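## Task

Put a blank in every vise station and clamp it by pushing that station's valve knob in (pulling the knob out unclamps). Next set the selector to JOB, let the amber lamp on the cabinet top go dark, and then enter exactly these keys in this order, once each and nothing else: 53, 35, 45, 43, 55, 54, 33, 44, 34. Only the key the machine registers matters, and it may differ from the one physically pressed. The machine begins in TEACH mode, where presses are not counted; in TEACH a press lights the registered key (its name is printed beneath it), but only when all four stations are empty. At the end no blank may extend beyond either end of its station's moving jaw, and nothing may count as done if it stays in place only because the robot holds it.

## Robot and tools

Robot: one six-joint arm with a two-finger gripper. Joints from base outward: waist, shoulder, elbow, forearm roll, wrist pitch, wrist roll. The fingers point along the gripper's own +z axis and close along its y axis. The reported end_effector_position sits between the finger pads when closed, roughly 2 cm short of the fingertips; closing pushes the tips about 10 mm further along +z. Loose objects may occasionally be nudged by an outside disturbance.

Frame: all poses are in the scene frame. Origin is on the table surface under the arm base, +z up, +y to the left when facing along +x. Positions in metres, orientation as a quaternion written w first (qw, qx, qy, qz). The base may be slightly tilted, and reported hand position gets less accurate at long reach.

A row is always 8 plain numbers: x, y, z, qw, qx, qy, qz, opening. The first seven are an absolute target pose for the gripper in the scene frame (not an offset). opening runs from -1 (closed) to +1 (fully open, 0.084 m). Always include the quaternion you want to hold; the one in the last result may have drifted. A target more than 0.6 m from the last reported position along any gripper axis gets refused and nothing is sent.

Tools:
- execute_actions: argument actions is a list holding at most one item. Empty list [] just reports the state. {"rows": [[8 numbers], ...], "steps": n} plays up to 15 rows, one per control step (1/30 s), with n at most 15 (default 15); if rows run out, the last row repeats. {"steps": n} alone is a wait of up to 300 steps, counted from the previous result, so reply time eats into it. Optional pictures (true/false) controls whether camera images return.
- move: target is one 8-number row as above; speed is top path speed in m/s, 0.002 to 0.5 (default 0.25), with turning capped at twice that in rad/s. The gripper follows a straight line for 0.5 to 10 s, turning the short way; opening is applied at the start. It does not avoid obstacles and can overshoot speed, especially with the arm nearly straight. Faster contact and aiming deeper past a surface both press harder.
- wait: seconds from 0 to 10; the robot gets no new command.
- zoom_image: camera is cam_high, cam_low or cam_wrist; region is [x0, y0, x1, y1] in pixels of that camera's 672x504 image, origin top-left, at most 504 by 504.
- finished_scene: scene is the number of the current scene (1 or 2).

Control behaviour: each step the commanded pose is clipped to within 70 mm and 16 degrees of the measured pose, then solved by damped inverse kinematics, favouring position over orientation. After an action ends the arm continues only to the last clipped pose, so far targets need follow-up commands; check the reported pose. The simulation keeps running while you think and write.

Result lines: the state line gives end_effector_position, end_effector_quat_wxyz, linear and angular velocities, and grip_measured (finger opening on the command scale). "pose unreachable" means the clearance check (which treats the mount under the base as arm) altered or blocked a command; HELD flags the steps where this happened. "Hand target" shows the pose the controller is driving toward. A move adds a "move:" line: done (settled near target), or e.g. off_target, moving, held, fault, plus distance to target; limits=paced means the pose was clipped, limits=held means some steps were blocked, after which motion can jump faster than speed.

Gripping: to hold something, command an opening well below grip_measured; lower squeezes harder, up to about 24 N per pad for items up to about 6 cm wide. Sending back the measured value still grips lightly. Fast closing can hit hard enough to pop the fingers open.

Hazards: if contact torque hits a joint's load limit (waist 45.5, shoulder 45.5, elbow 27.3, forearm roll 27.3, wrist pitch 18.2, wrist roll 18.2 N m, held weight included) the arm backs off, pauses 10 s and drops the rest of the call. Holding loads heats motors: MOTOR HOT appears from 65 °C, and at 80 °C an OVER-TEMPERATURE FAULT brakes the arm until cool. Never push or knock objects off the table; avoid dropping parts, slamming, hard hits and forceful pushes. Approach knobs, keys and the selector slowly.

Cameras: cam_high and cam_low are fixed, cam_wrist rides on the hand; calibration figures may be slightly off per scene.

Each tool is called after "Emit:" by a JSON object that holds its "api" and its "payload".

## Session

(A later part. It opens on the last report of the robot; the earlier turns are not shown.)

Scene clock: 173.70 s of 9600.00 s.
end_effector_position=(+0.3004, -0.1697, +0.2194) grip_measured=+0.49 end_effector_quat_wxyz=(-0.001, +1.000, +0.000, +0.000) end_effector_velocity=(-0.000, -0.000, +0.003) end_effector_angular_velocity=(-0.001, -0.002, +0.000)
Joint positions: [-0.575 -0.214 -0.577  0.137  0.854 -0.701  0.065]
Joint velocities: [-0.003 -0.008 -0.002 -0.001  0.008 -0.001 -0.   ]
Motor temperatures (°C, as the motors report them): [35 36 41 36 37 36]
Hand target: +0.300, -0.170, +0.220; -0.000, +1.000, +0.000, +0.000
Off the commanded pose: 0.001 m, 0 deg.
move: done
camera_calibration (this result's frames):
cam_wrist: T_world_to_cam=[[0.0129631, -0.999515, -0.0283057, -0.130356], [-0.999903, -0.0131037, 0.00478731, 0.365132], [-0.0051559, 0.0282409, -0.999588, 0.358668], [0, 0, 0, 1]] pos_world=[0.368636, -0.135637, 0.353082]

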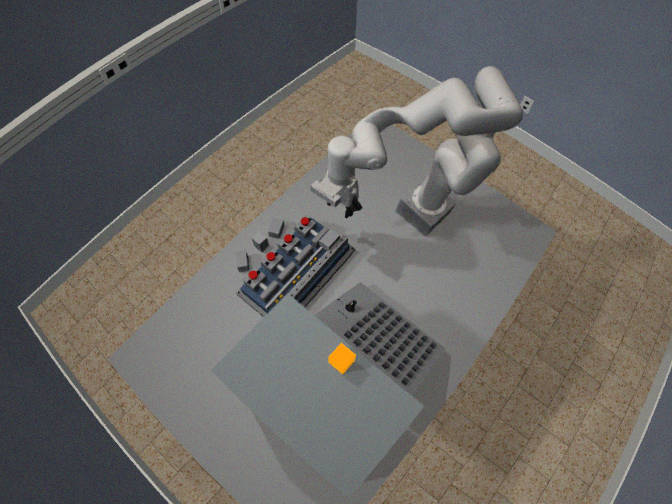

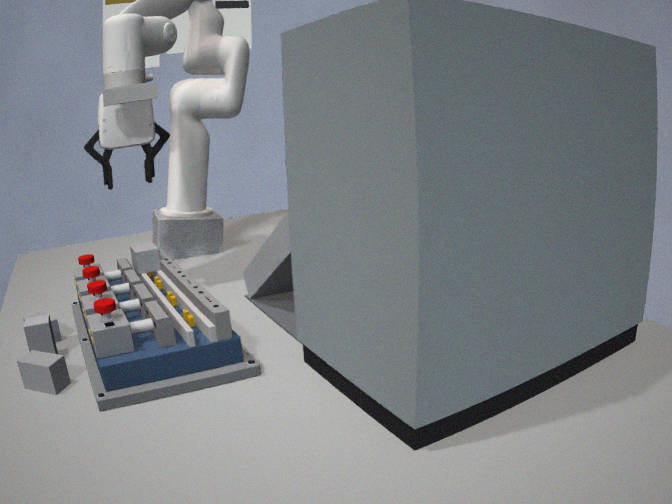

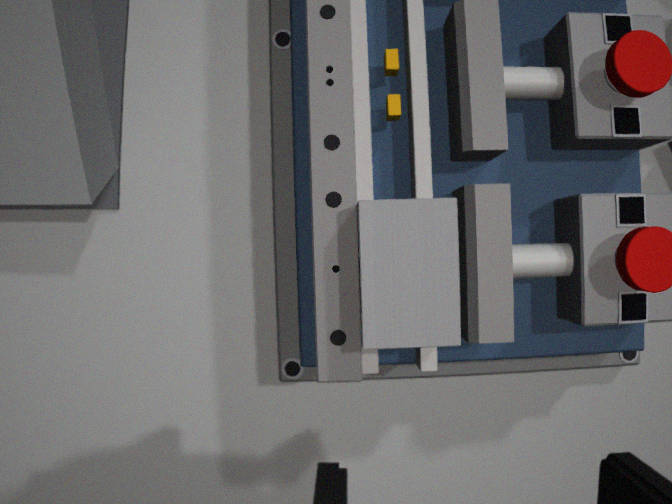

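Emit:
{"api": "move", "payload": {"target": [0.355,-0.161,0.14,0,1,0,0,0.5], "speed": 0.12}}

Emit:
{"api": "move", "payload": {"target": [0.355,-0.161,0.108,0,1,0,0,0.5], "speed": 0.04}}

Emit:
{"api": "move", "payload": {"target": [0.355,-0.161,0.108,0,1,0,0,-0.5]}}

Emit:
{"api": "move", "payload": {"target": [0.3585,-0.161,0.109,0,1,0,0,-0.5], "speed": 0.01}}

Emit:
{"api": "move", "payload": {"target": [0.3585,-0.161,0.109,0,1,0,0,0.5]}}

Emit:
{"api": "move", "payload": {"target": [0.3585,-0.161,0.16,0,1,0,0,-1], "speed": 0.1}}

Emit:
{"api": "move", "payload": {"target": [0.30,-0.26,0.24,0,1,0,0,-1], "speed": 0.15}}

Scene clock: 179.03 s of 9600.00 s.
end_effector_position=(+0.3546, -0.1613, +0.1405) grip_measured=+0.49 end_effector_quat_wxyz=(+0.000, +1.000, -0.000, +0.000) end_effector_velocity=(+0.001, +0.001, -0.003) end_effector_angular_velocity=(+0.002, +0.003, -0.000)
Joint positions: [-0.448  0.101 -0.652  0.192  0.604 -0.64   0.065]
Joint velocities: [ 0.003  0.01  -0.003  0.002 -0.004  0.001  0.   ]
Motor temperatures (°C, as the motors report them): [35 36 41 36 37 36]
Hand target: +0.355, -0.161, +0.140; +0.000, +1.000, -0.000, -0.000
Off the commanded pose: 0.001 m, 0 deg.
After step 90, 1.03 s passed at rest.
move: done
camera_calibration (this result's frames):
cam_wrist: T_world_to_cam=[[0.012285, -0.999573, -0.0265087, -0.124902], [-0.999911, -0.0124161, 0.0047841, 0.419918], [-0.00511119, 0.0264476, -0.999637, 0.279584], [0, 0, 0, 1]] pos_world=[0.422844, -0.12703, 0.274163]

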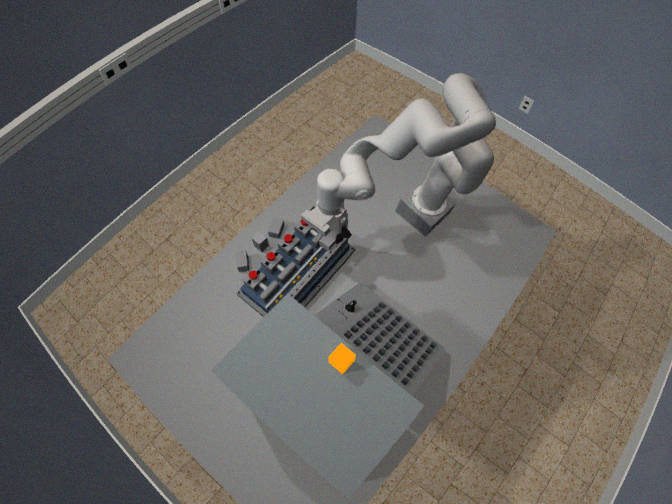

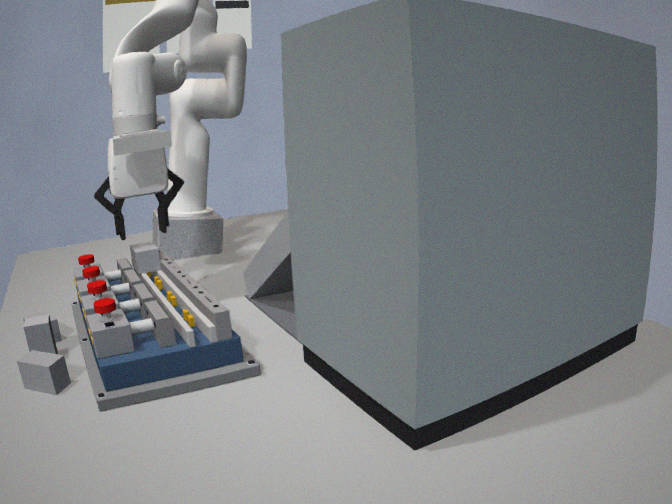

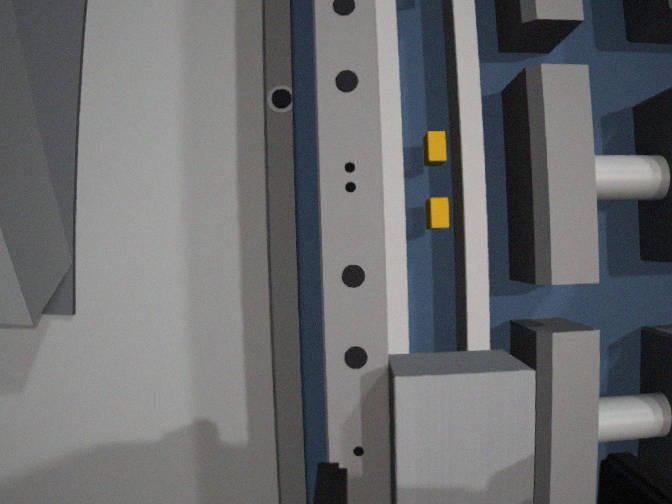

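Scene clock: 180.17 s of 9600.00 s.
end_effector_position=(+0.3550, -0.1611, +0.1084) grip_measured=+0.49 end_effector_quat_wxyz=(+0.000, +1.000, -0.000, +0.000) end_effector_velocity=(+0.001, -0.001, -0.002) end_effector_angular_velocity=(-0.002, -0.004, +0.000)
Joint positions: [-0.431  0.193 -0.645  0.228  0.506 -0.665  0.065]
Joint velocities: [ 0.001  0.007 -0.001  0.004 -0.01  -0.003 -0.   ]
Motor temperatures (°C, as the motors report them): [35 36 41 36 37 36]
Hand target: +0.355, -0.161, +0.108; +0.000, +1.000, -0.000, -0.000
Off the commanded pose: 0.000 m, 0 deg.
move: done
camera_calibration (this result's frames):
cam_wrist: T_world_to_cam=[[0.0125411, -0.99956, -0.0268914, -0.125585], [-0.999909, -0.0126717, 0.00469085, 0.420401], [-0.00502954, 0.0268302, -0.999627, 0.247559], [0, 0, 0, 1]] pos_world=[0.423183, -0.126845, 0.242118]

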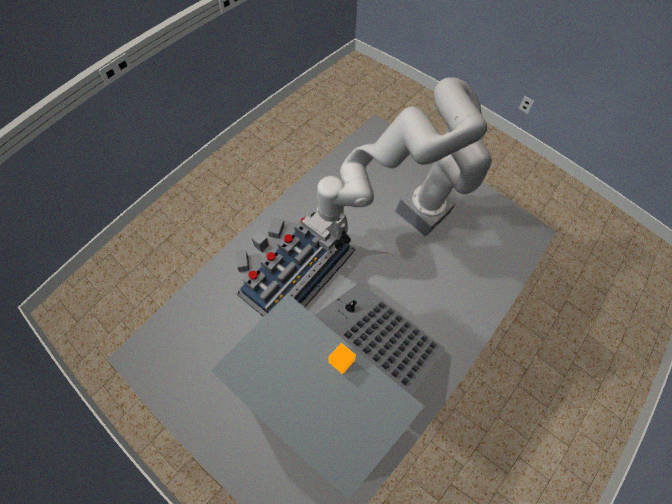

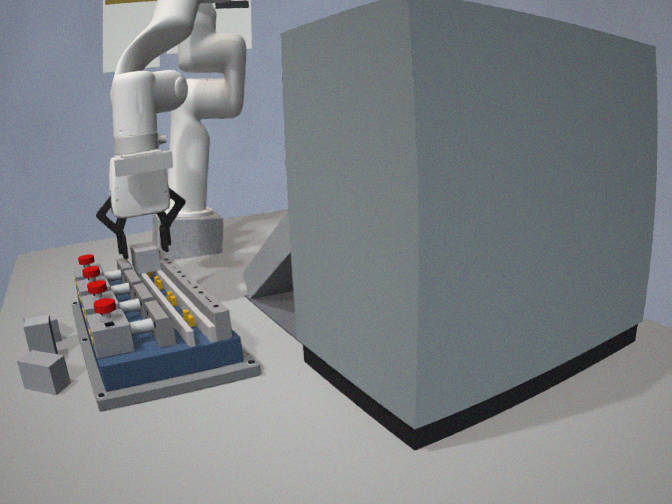

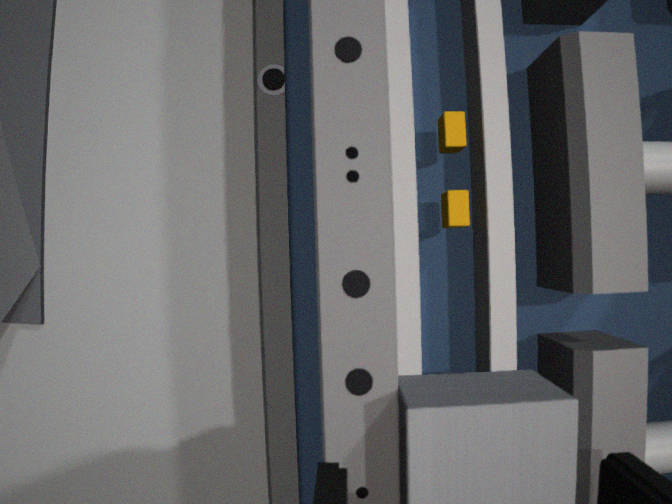

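Scene clock: 180.87 s of 9600.00 s.
end_effector_position=(+0.3557, -0.1619, +0.1087) grip_measured=-0.09 end_effector_quat_wxyz=(+0.001, +1.000, -0.000, +0.001) end_effector_velocity=(+0.000, +0.000, -0.000) end_effector_angular_velocity=(-0.000, -0.000, +0.000)
Joint positions: [-0.432  0.194 -0.647  0.229  0.504 -0.665  0.04 ]
Joint velocities: [ 0.001  0.     0.001  0.001 -0.001 -0.     0.   ]
Motor temperatures (°C, as the motors report them): [35 36 41 36 37 36]
Hand target: +0.355, -0.161, +0.108; +0.000, +1.000, -0.000, -0.000
Off the commanded pose: 0.001 m, 0 deg.
move: done
camera_calibration (this result's frames):
cam_wrist: T_world_to_cam=[[0.0120432, -0.9996, -0.0255908, -0.12639], [-0.999924, -0.0121072, 0.00234504, 0.421493], [-0.00265393, 0.0255606, -0.99967, 0.246827], [0, 0, 0, 1]] pos_world=[0.423638, -0.127546, 0.242523]

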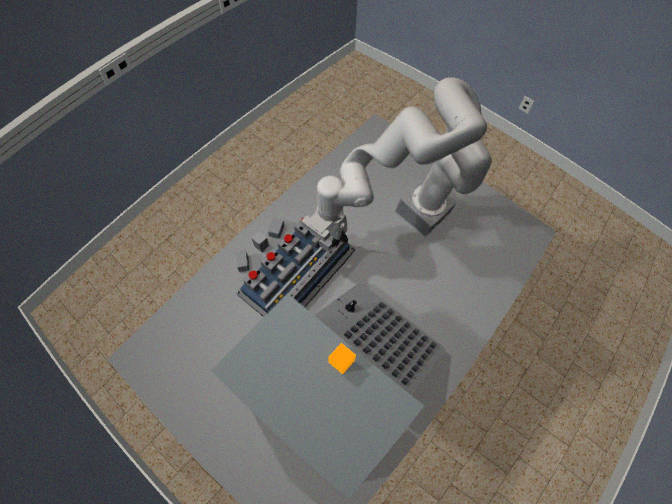

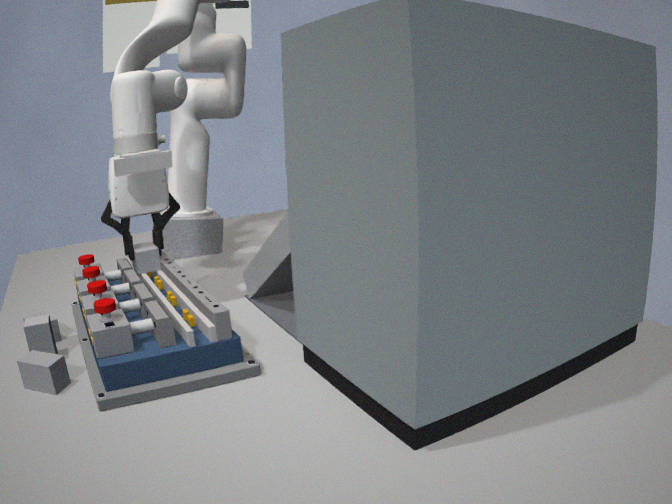

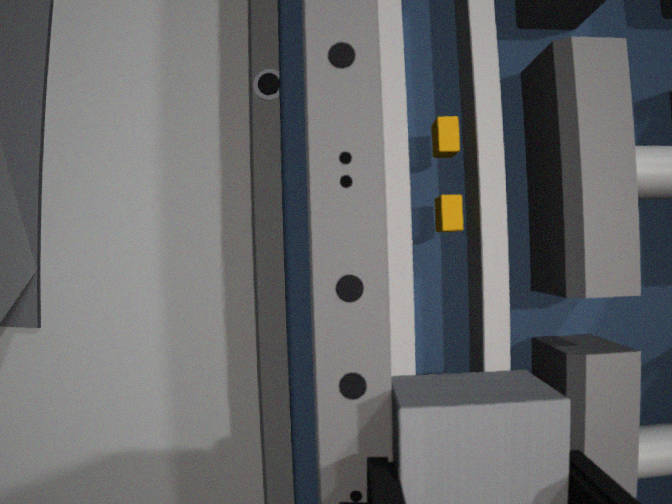

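Scene clock: 181.57 s of 9600.00 s.
end_effector_position=(+0.3582, -0.1615, +0.1089) grip_measured=-0.09 end_effector_quat_wxyz=(+0.000, +1.000, -0.000, +0.000) end_effector_velocity=(+0.002, +0.001, +0.001) end_effector_angular_velocity=(+0.000, -0.001, +0.001)
Joint positions: [-0.429  0.199 -0.656  0.226  0.51  -0.66   0.04 ]
Joint velocities: [ 0.003 -0.    -0.005  0.     0.003  0.002  0.   ]
Motor temperatures (°C, as the motors report them): [35 36 41 36 37 36]
Hand target: +0.359, -0.161, +0.109; +0.000, +1.000, +0.000, -0.000
Off the commanded pose: 0.001 m, 0 deg.
move: done
camera_calibration (this result's frames):
cam_wrist: T_world_to_cam=[[0.0117559, -0.99957, -0.0268719, -0.125772], [-0.999919, -0.0118847, 0.00464026, 0.42376], [-0.00495763, 0.0268152, -0.999628, 0.247988], [0, 0, 0, 1]] pos_world=[0.426434, -0.127332, 0.24255]

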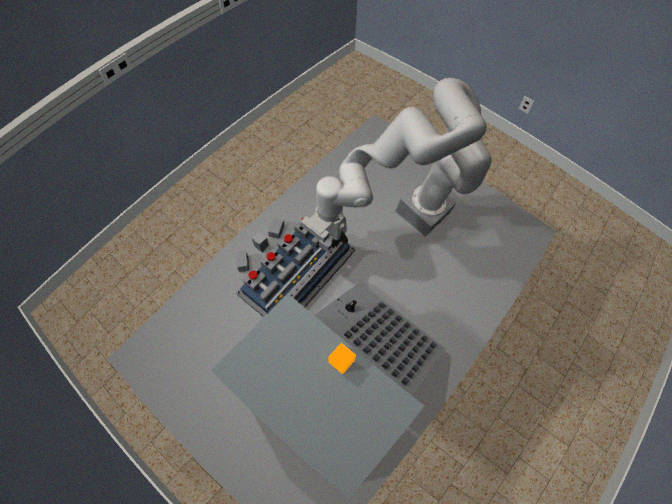

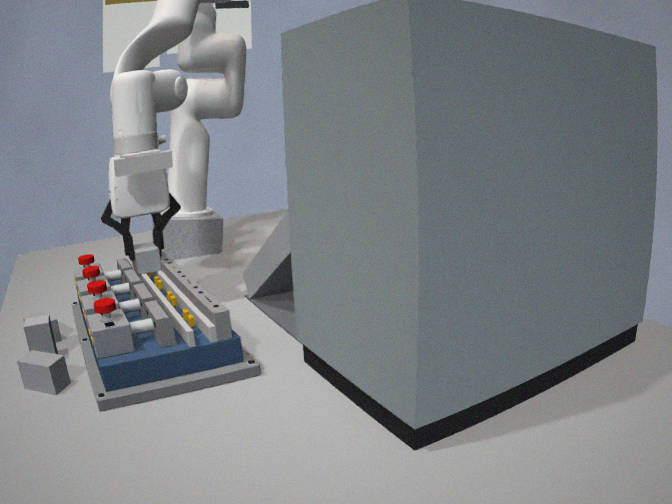

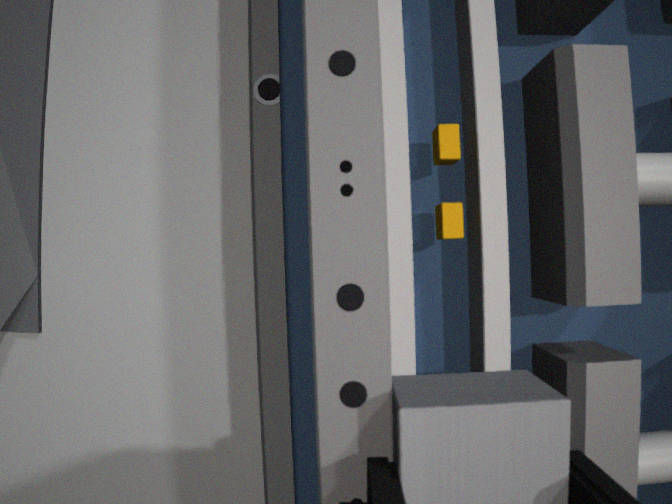

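Scene clock: 182.27 s of 9600.00 s.
end_effector_position=(+0.3585, -0.1609, +0.1089) grip_measured=+0.49 end_effector_quat_wxyz=(-0.000, +1.000, +0.000, -0.000) end_effector_velocity=(+0.000, -0.001, +0.000) end_effector_angular_velocity=(-0.001, -0.001, -0.001)
Joint positions: [-0.427  0.199 -0.657  0.227  0.511 -0.66   0.065]
Joint velocities: [-0.001 -0.    -0.    -0.    -0.    -0.     0.   ]
Motor temperatures (°C, as the motors report them): [35 36 41 36 37 36]
Hand target: +0.359, -0.161, +0.109; +0.000, +1.000, -0.000, -0.000
Off the commanded pose: 0.000 m, 0 deg.
move: done
camera_calibration (this result's frames):
cam_wrist: T_world_to_cam=[[0.012749, -0.999544, -0.0273677, -0.125476], [-0.999905, -0.0128899, 0.00497891, 0.42383], [-0.0053294, 0.0273016, -0.999613, 0.248258], [0, 0, 0, 1]] pos_world=[0.426713, -0.126734, 0.242618]

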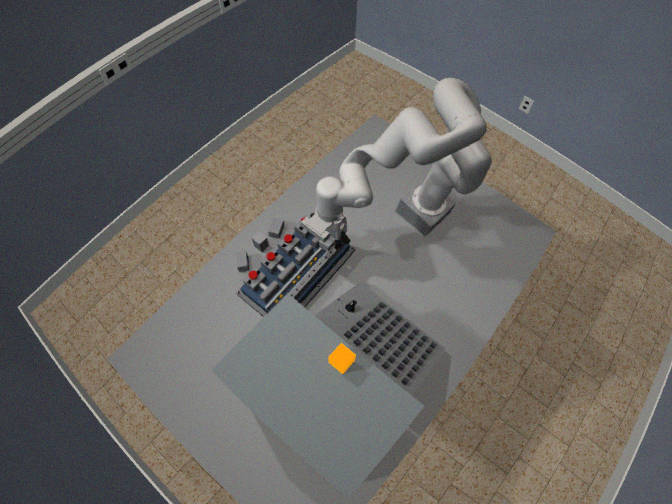

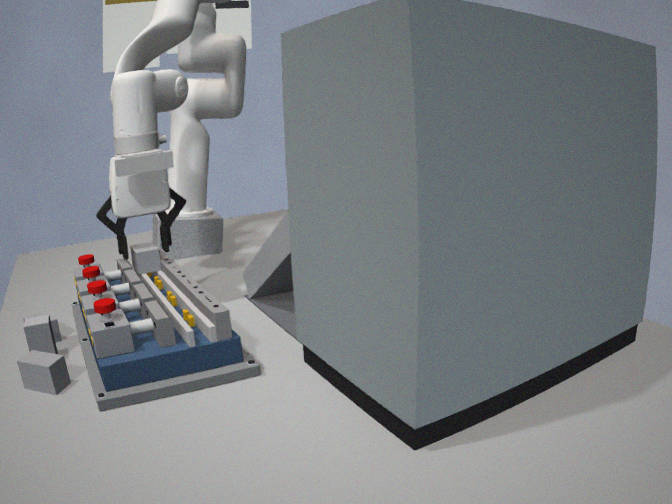

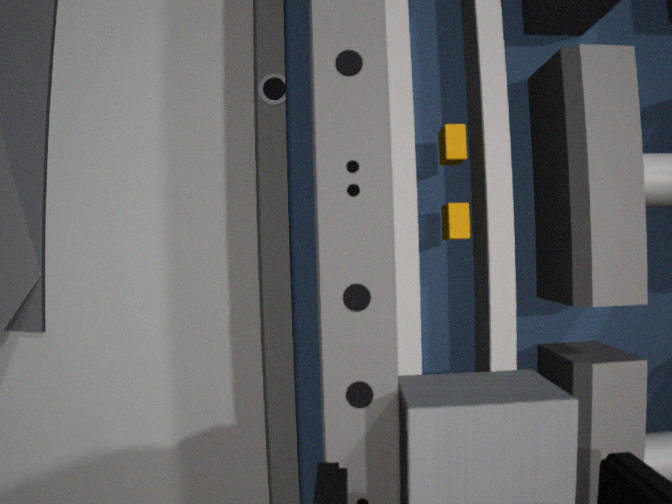

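Scene clock: 183.23 s of 9600.00 s.
end_effector_position=(+0.3585, -0.1609, +0.1594) grip_measured=-0.09 end_effector_quat_wxyz=(-0.000, +1.000, +0.000, -0.000) end_effector_velocity=(+0.001, -0.001, +0.004) end_effector_angular_velocity=(-0.002, -0.003, +0.000)
Joint positions: [-0.452  0.062 -0.675  0.178  0.667 -0.626  0.04 ]
Joint velocities: [-0.001 -0.007 -0.004 -0.002  0.008  0.001 -0.   ]
Motor temperatures (°C, as the motors report them): [35 36 41 36 37 36]
Hand target: +0.359, -0.161, +0.160; -0.000, +1.000, +0.000, +0.000
Off the commanded pose: 0.001 m, 0 deg.
move: done
camera_calibration (this result's frames):
cam_wrist: T_world_to_cam=[[0.0126902, -0.999529, -0.0279431, -0.123947], [-0.999903, -0.0128439, 0.00533105, 0.423507], [-0.00568744, 0.0278728, -0.999595, 0.29886], [0, 0, 0, 1]] pos_world=[0.426739, -0.12678, 0.293018]

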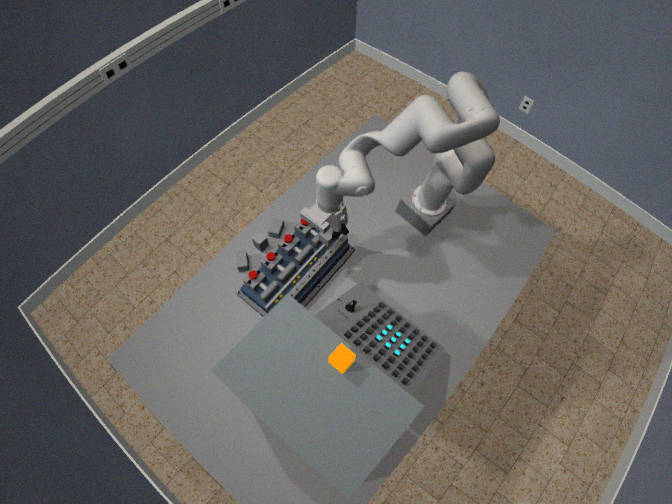

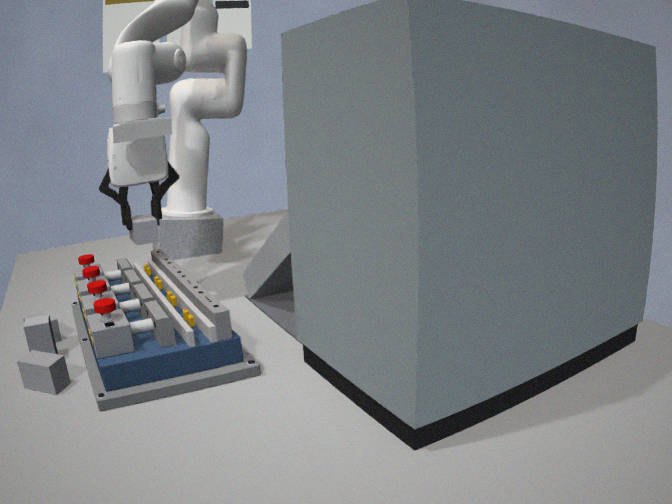

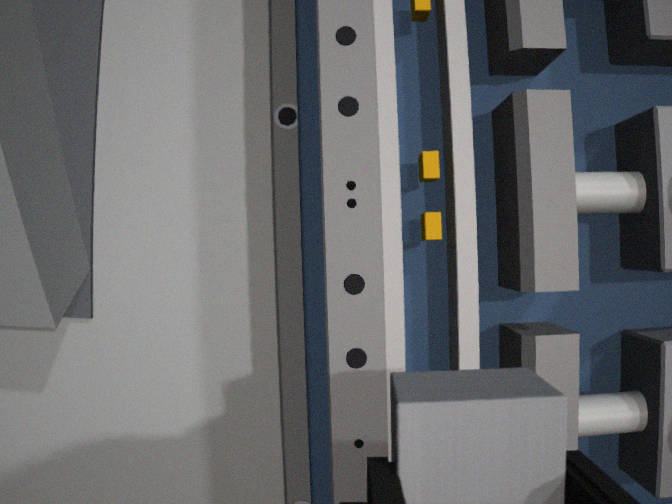

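Scene clock: 184.67 s of 9600.00 s.
end_effector_position=(+0.3003, -0.2593, +0.2395) grip_measured=-0.09 end_effector_quat_wxyz=(-0.000, +1.000, +0.000, +0.000) end_effector_velocity=(-0.001, -0.002, +0.002) end_effector_angular_velocity=(-0.001, -0.001, -0.000)
Joint positions: [-0.757 -0.035 -0.801  0.115  0.916 -0.863  0.04 ]
Joint velocities: [-0.006 -0.001 -0.006 -0.001  0.006 -0.005 -0.   ]
Motor temperatures (°C, as the motors report them): [35 36 41 36 37 36]
Hand target: +0.300, -0.260, +0.240; -0.000, +1.000, +0.000, +0.000
Off the commanded pose: 0.001 m, 0 deg.
move: done
camera_calibration (this result's frames):
cam_wrist: T_world_to_cam=[[0.0131288, -0.999516, -0.0281929, -0.219462], [-0.999903, -0.0132565, 0.00434929, 0.36375], [-0.00472092, 0.028133, -0.999593, 0.381175], [0, 0, 0, 1]] pos_world=[0.368395, -0.225257, 0.37325]

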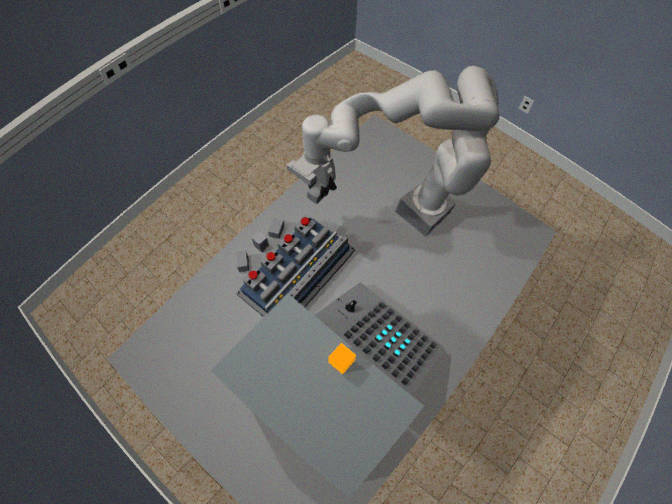

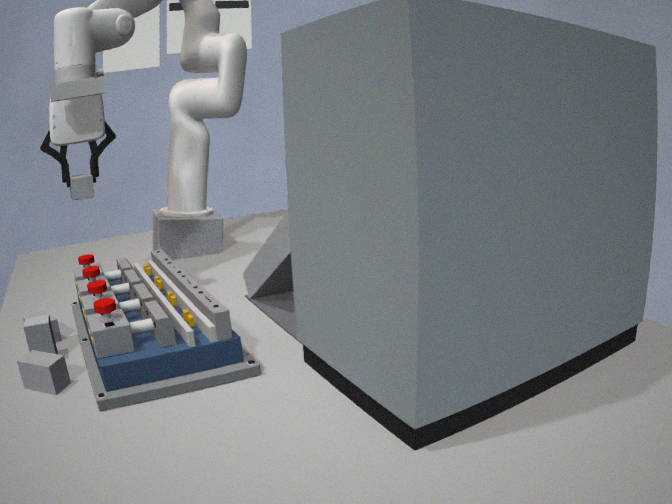

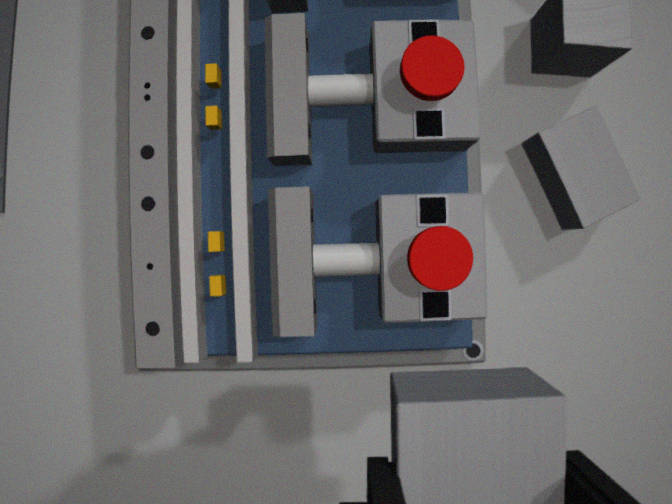

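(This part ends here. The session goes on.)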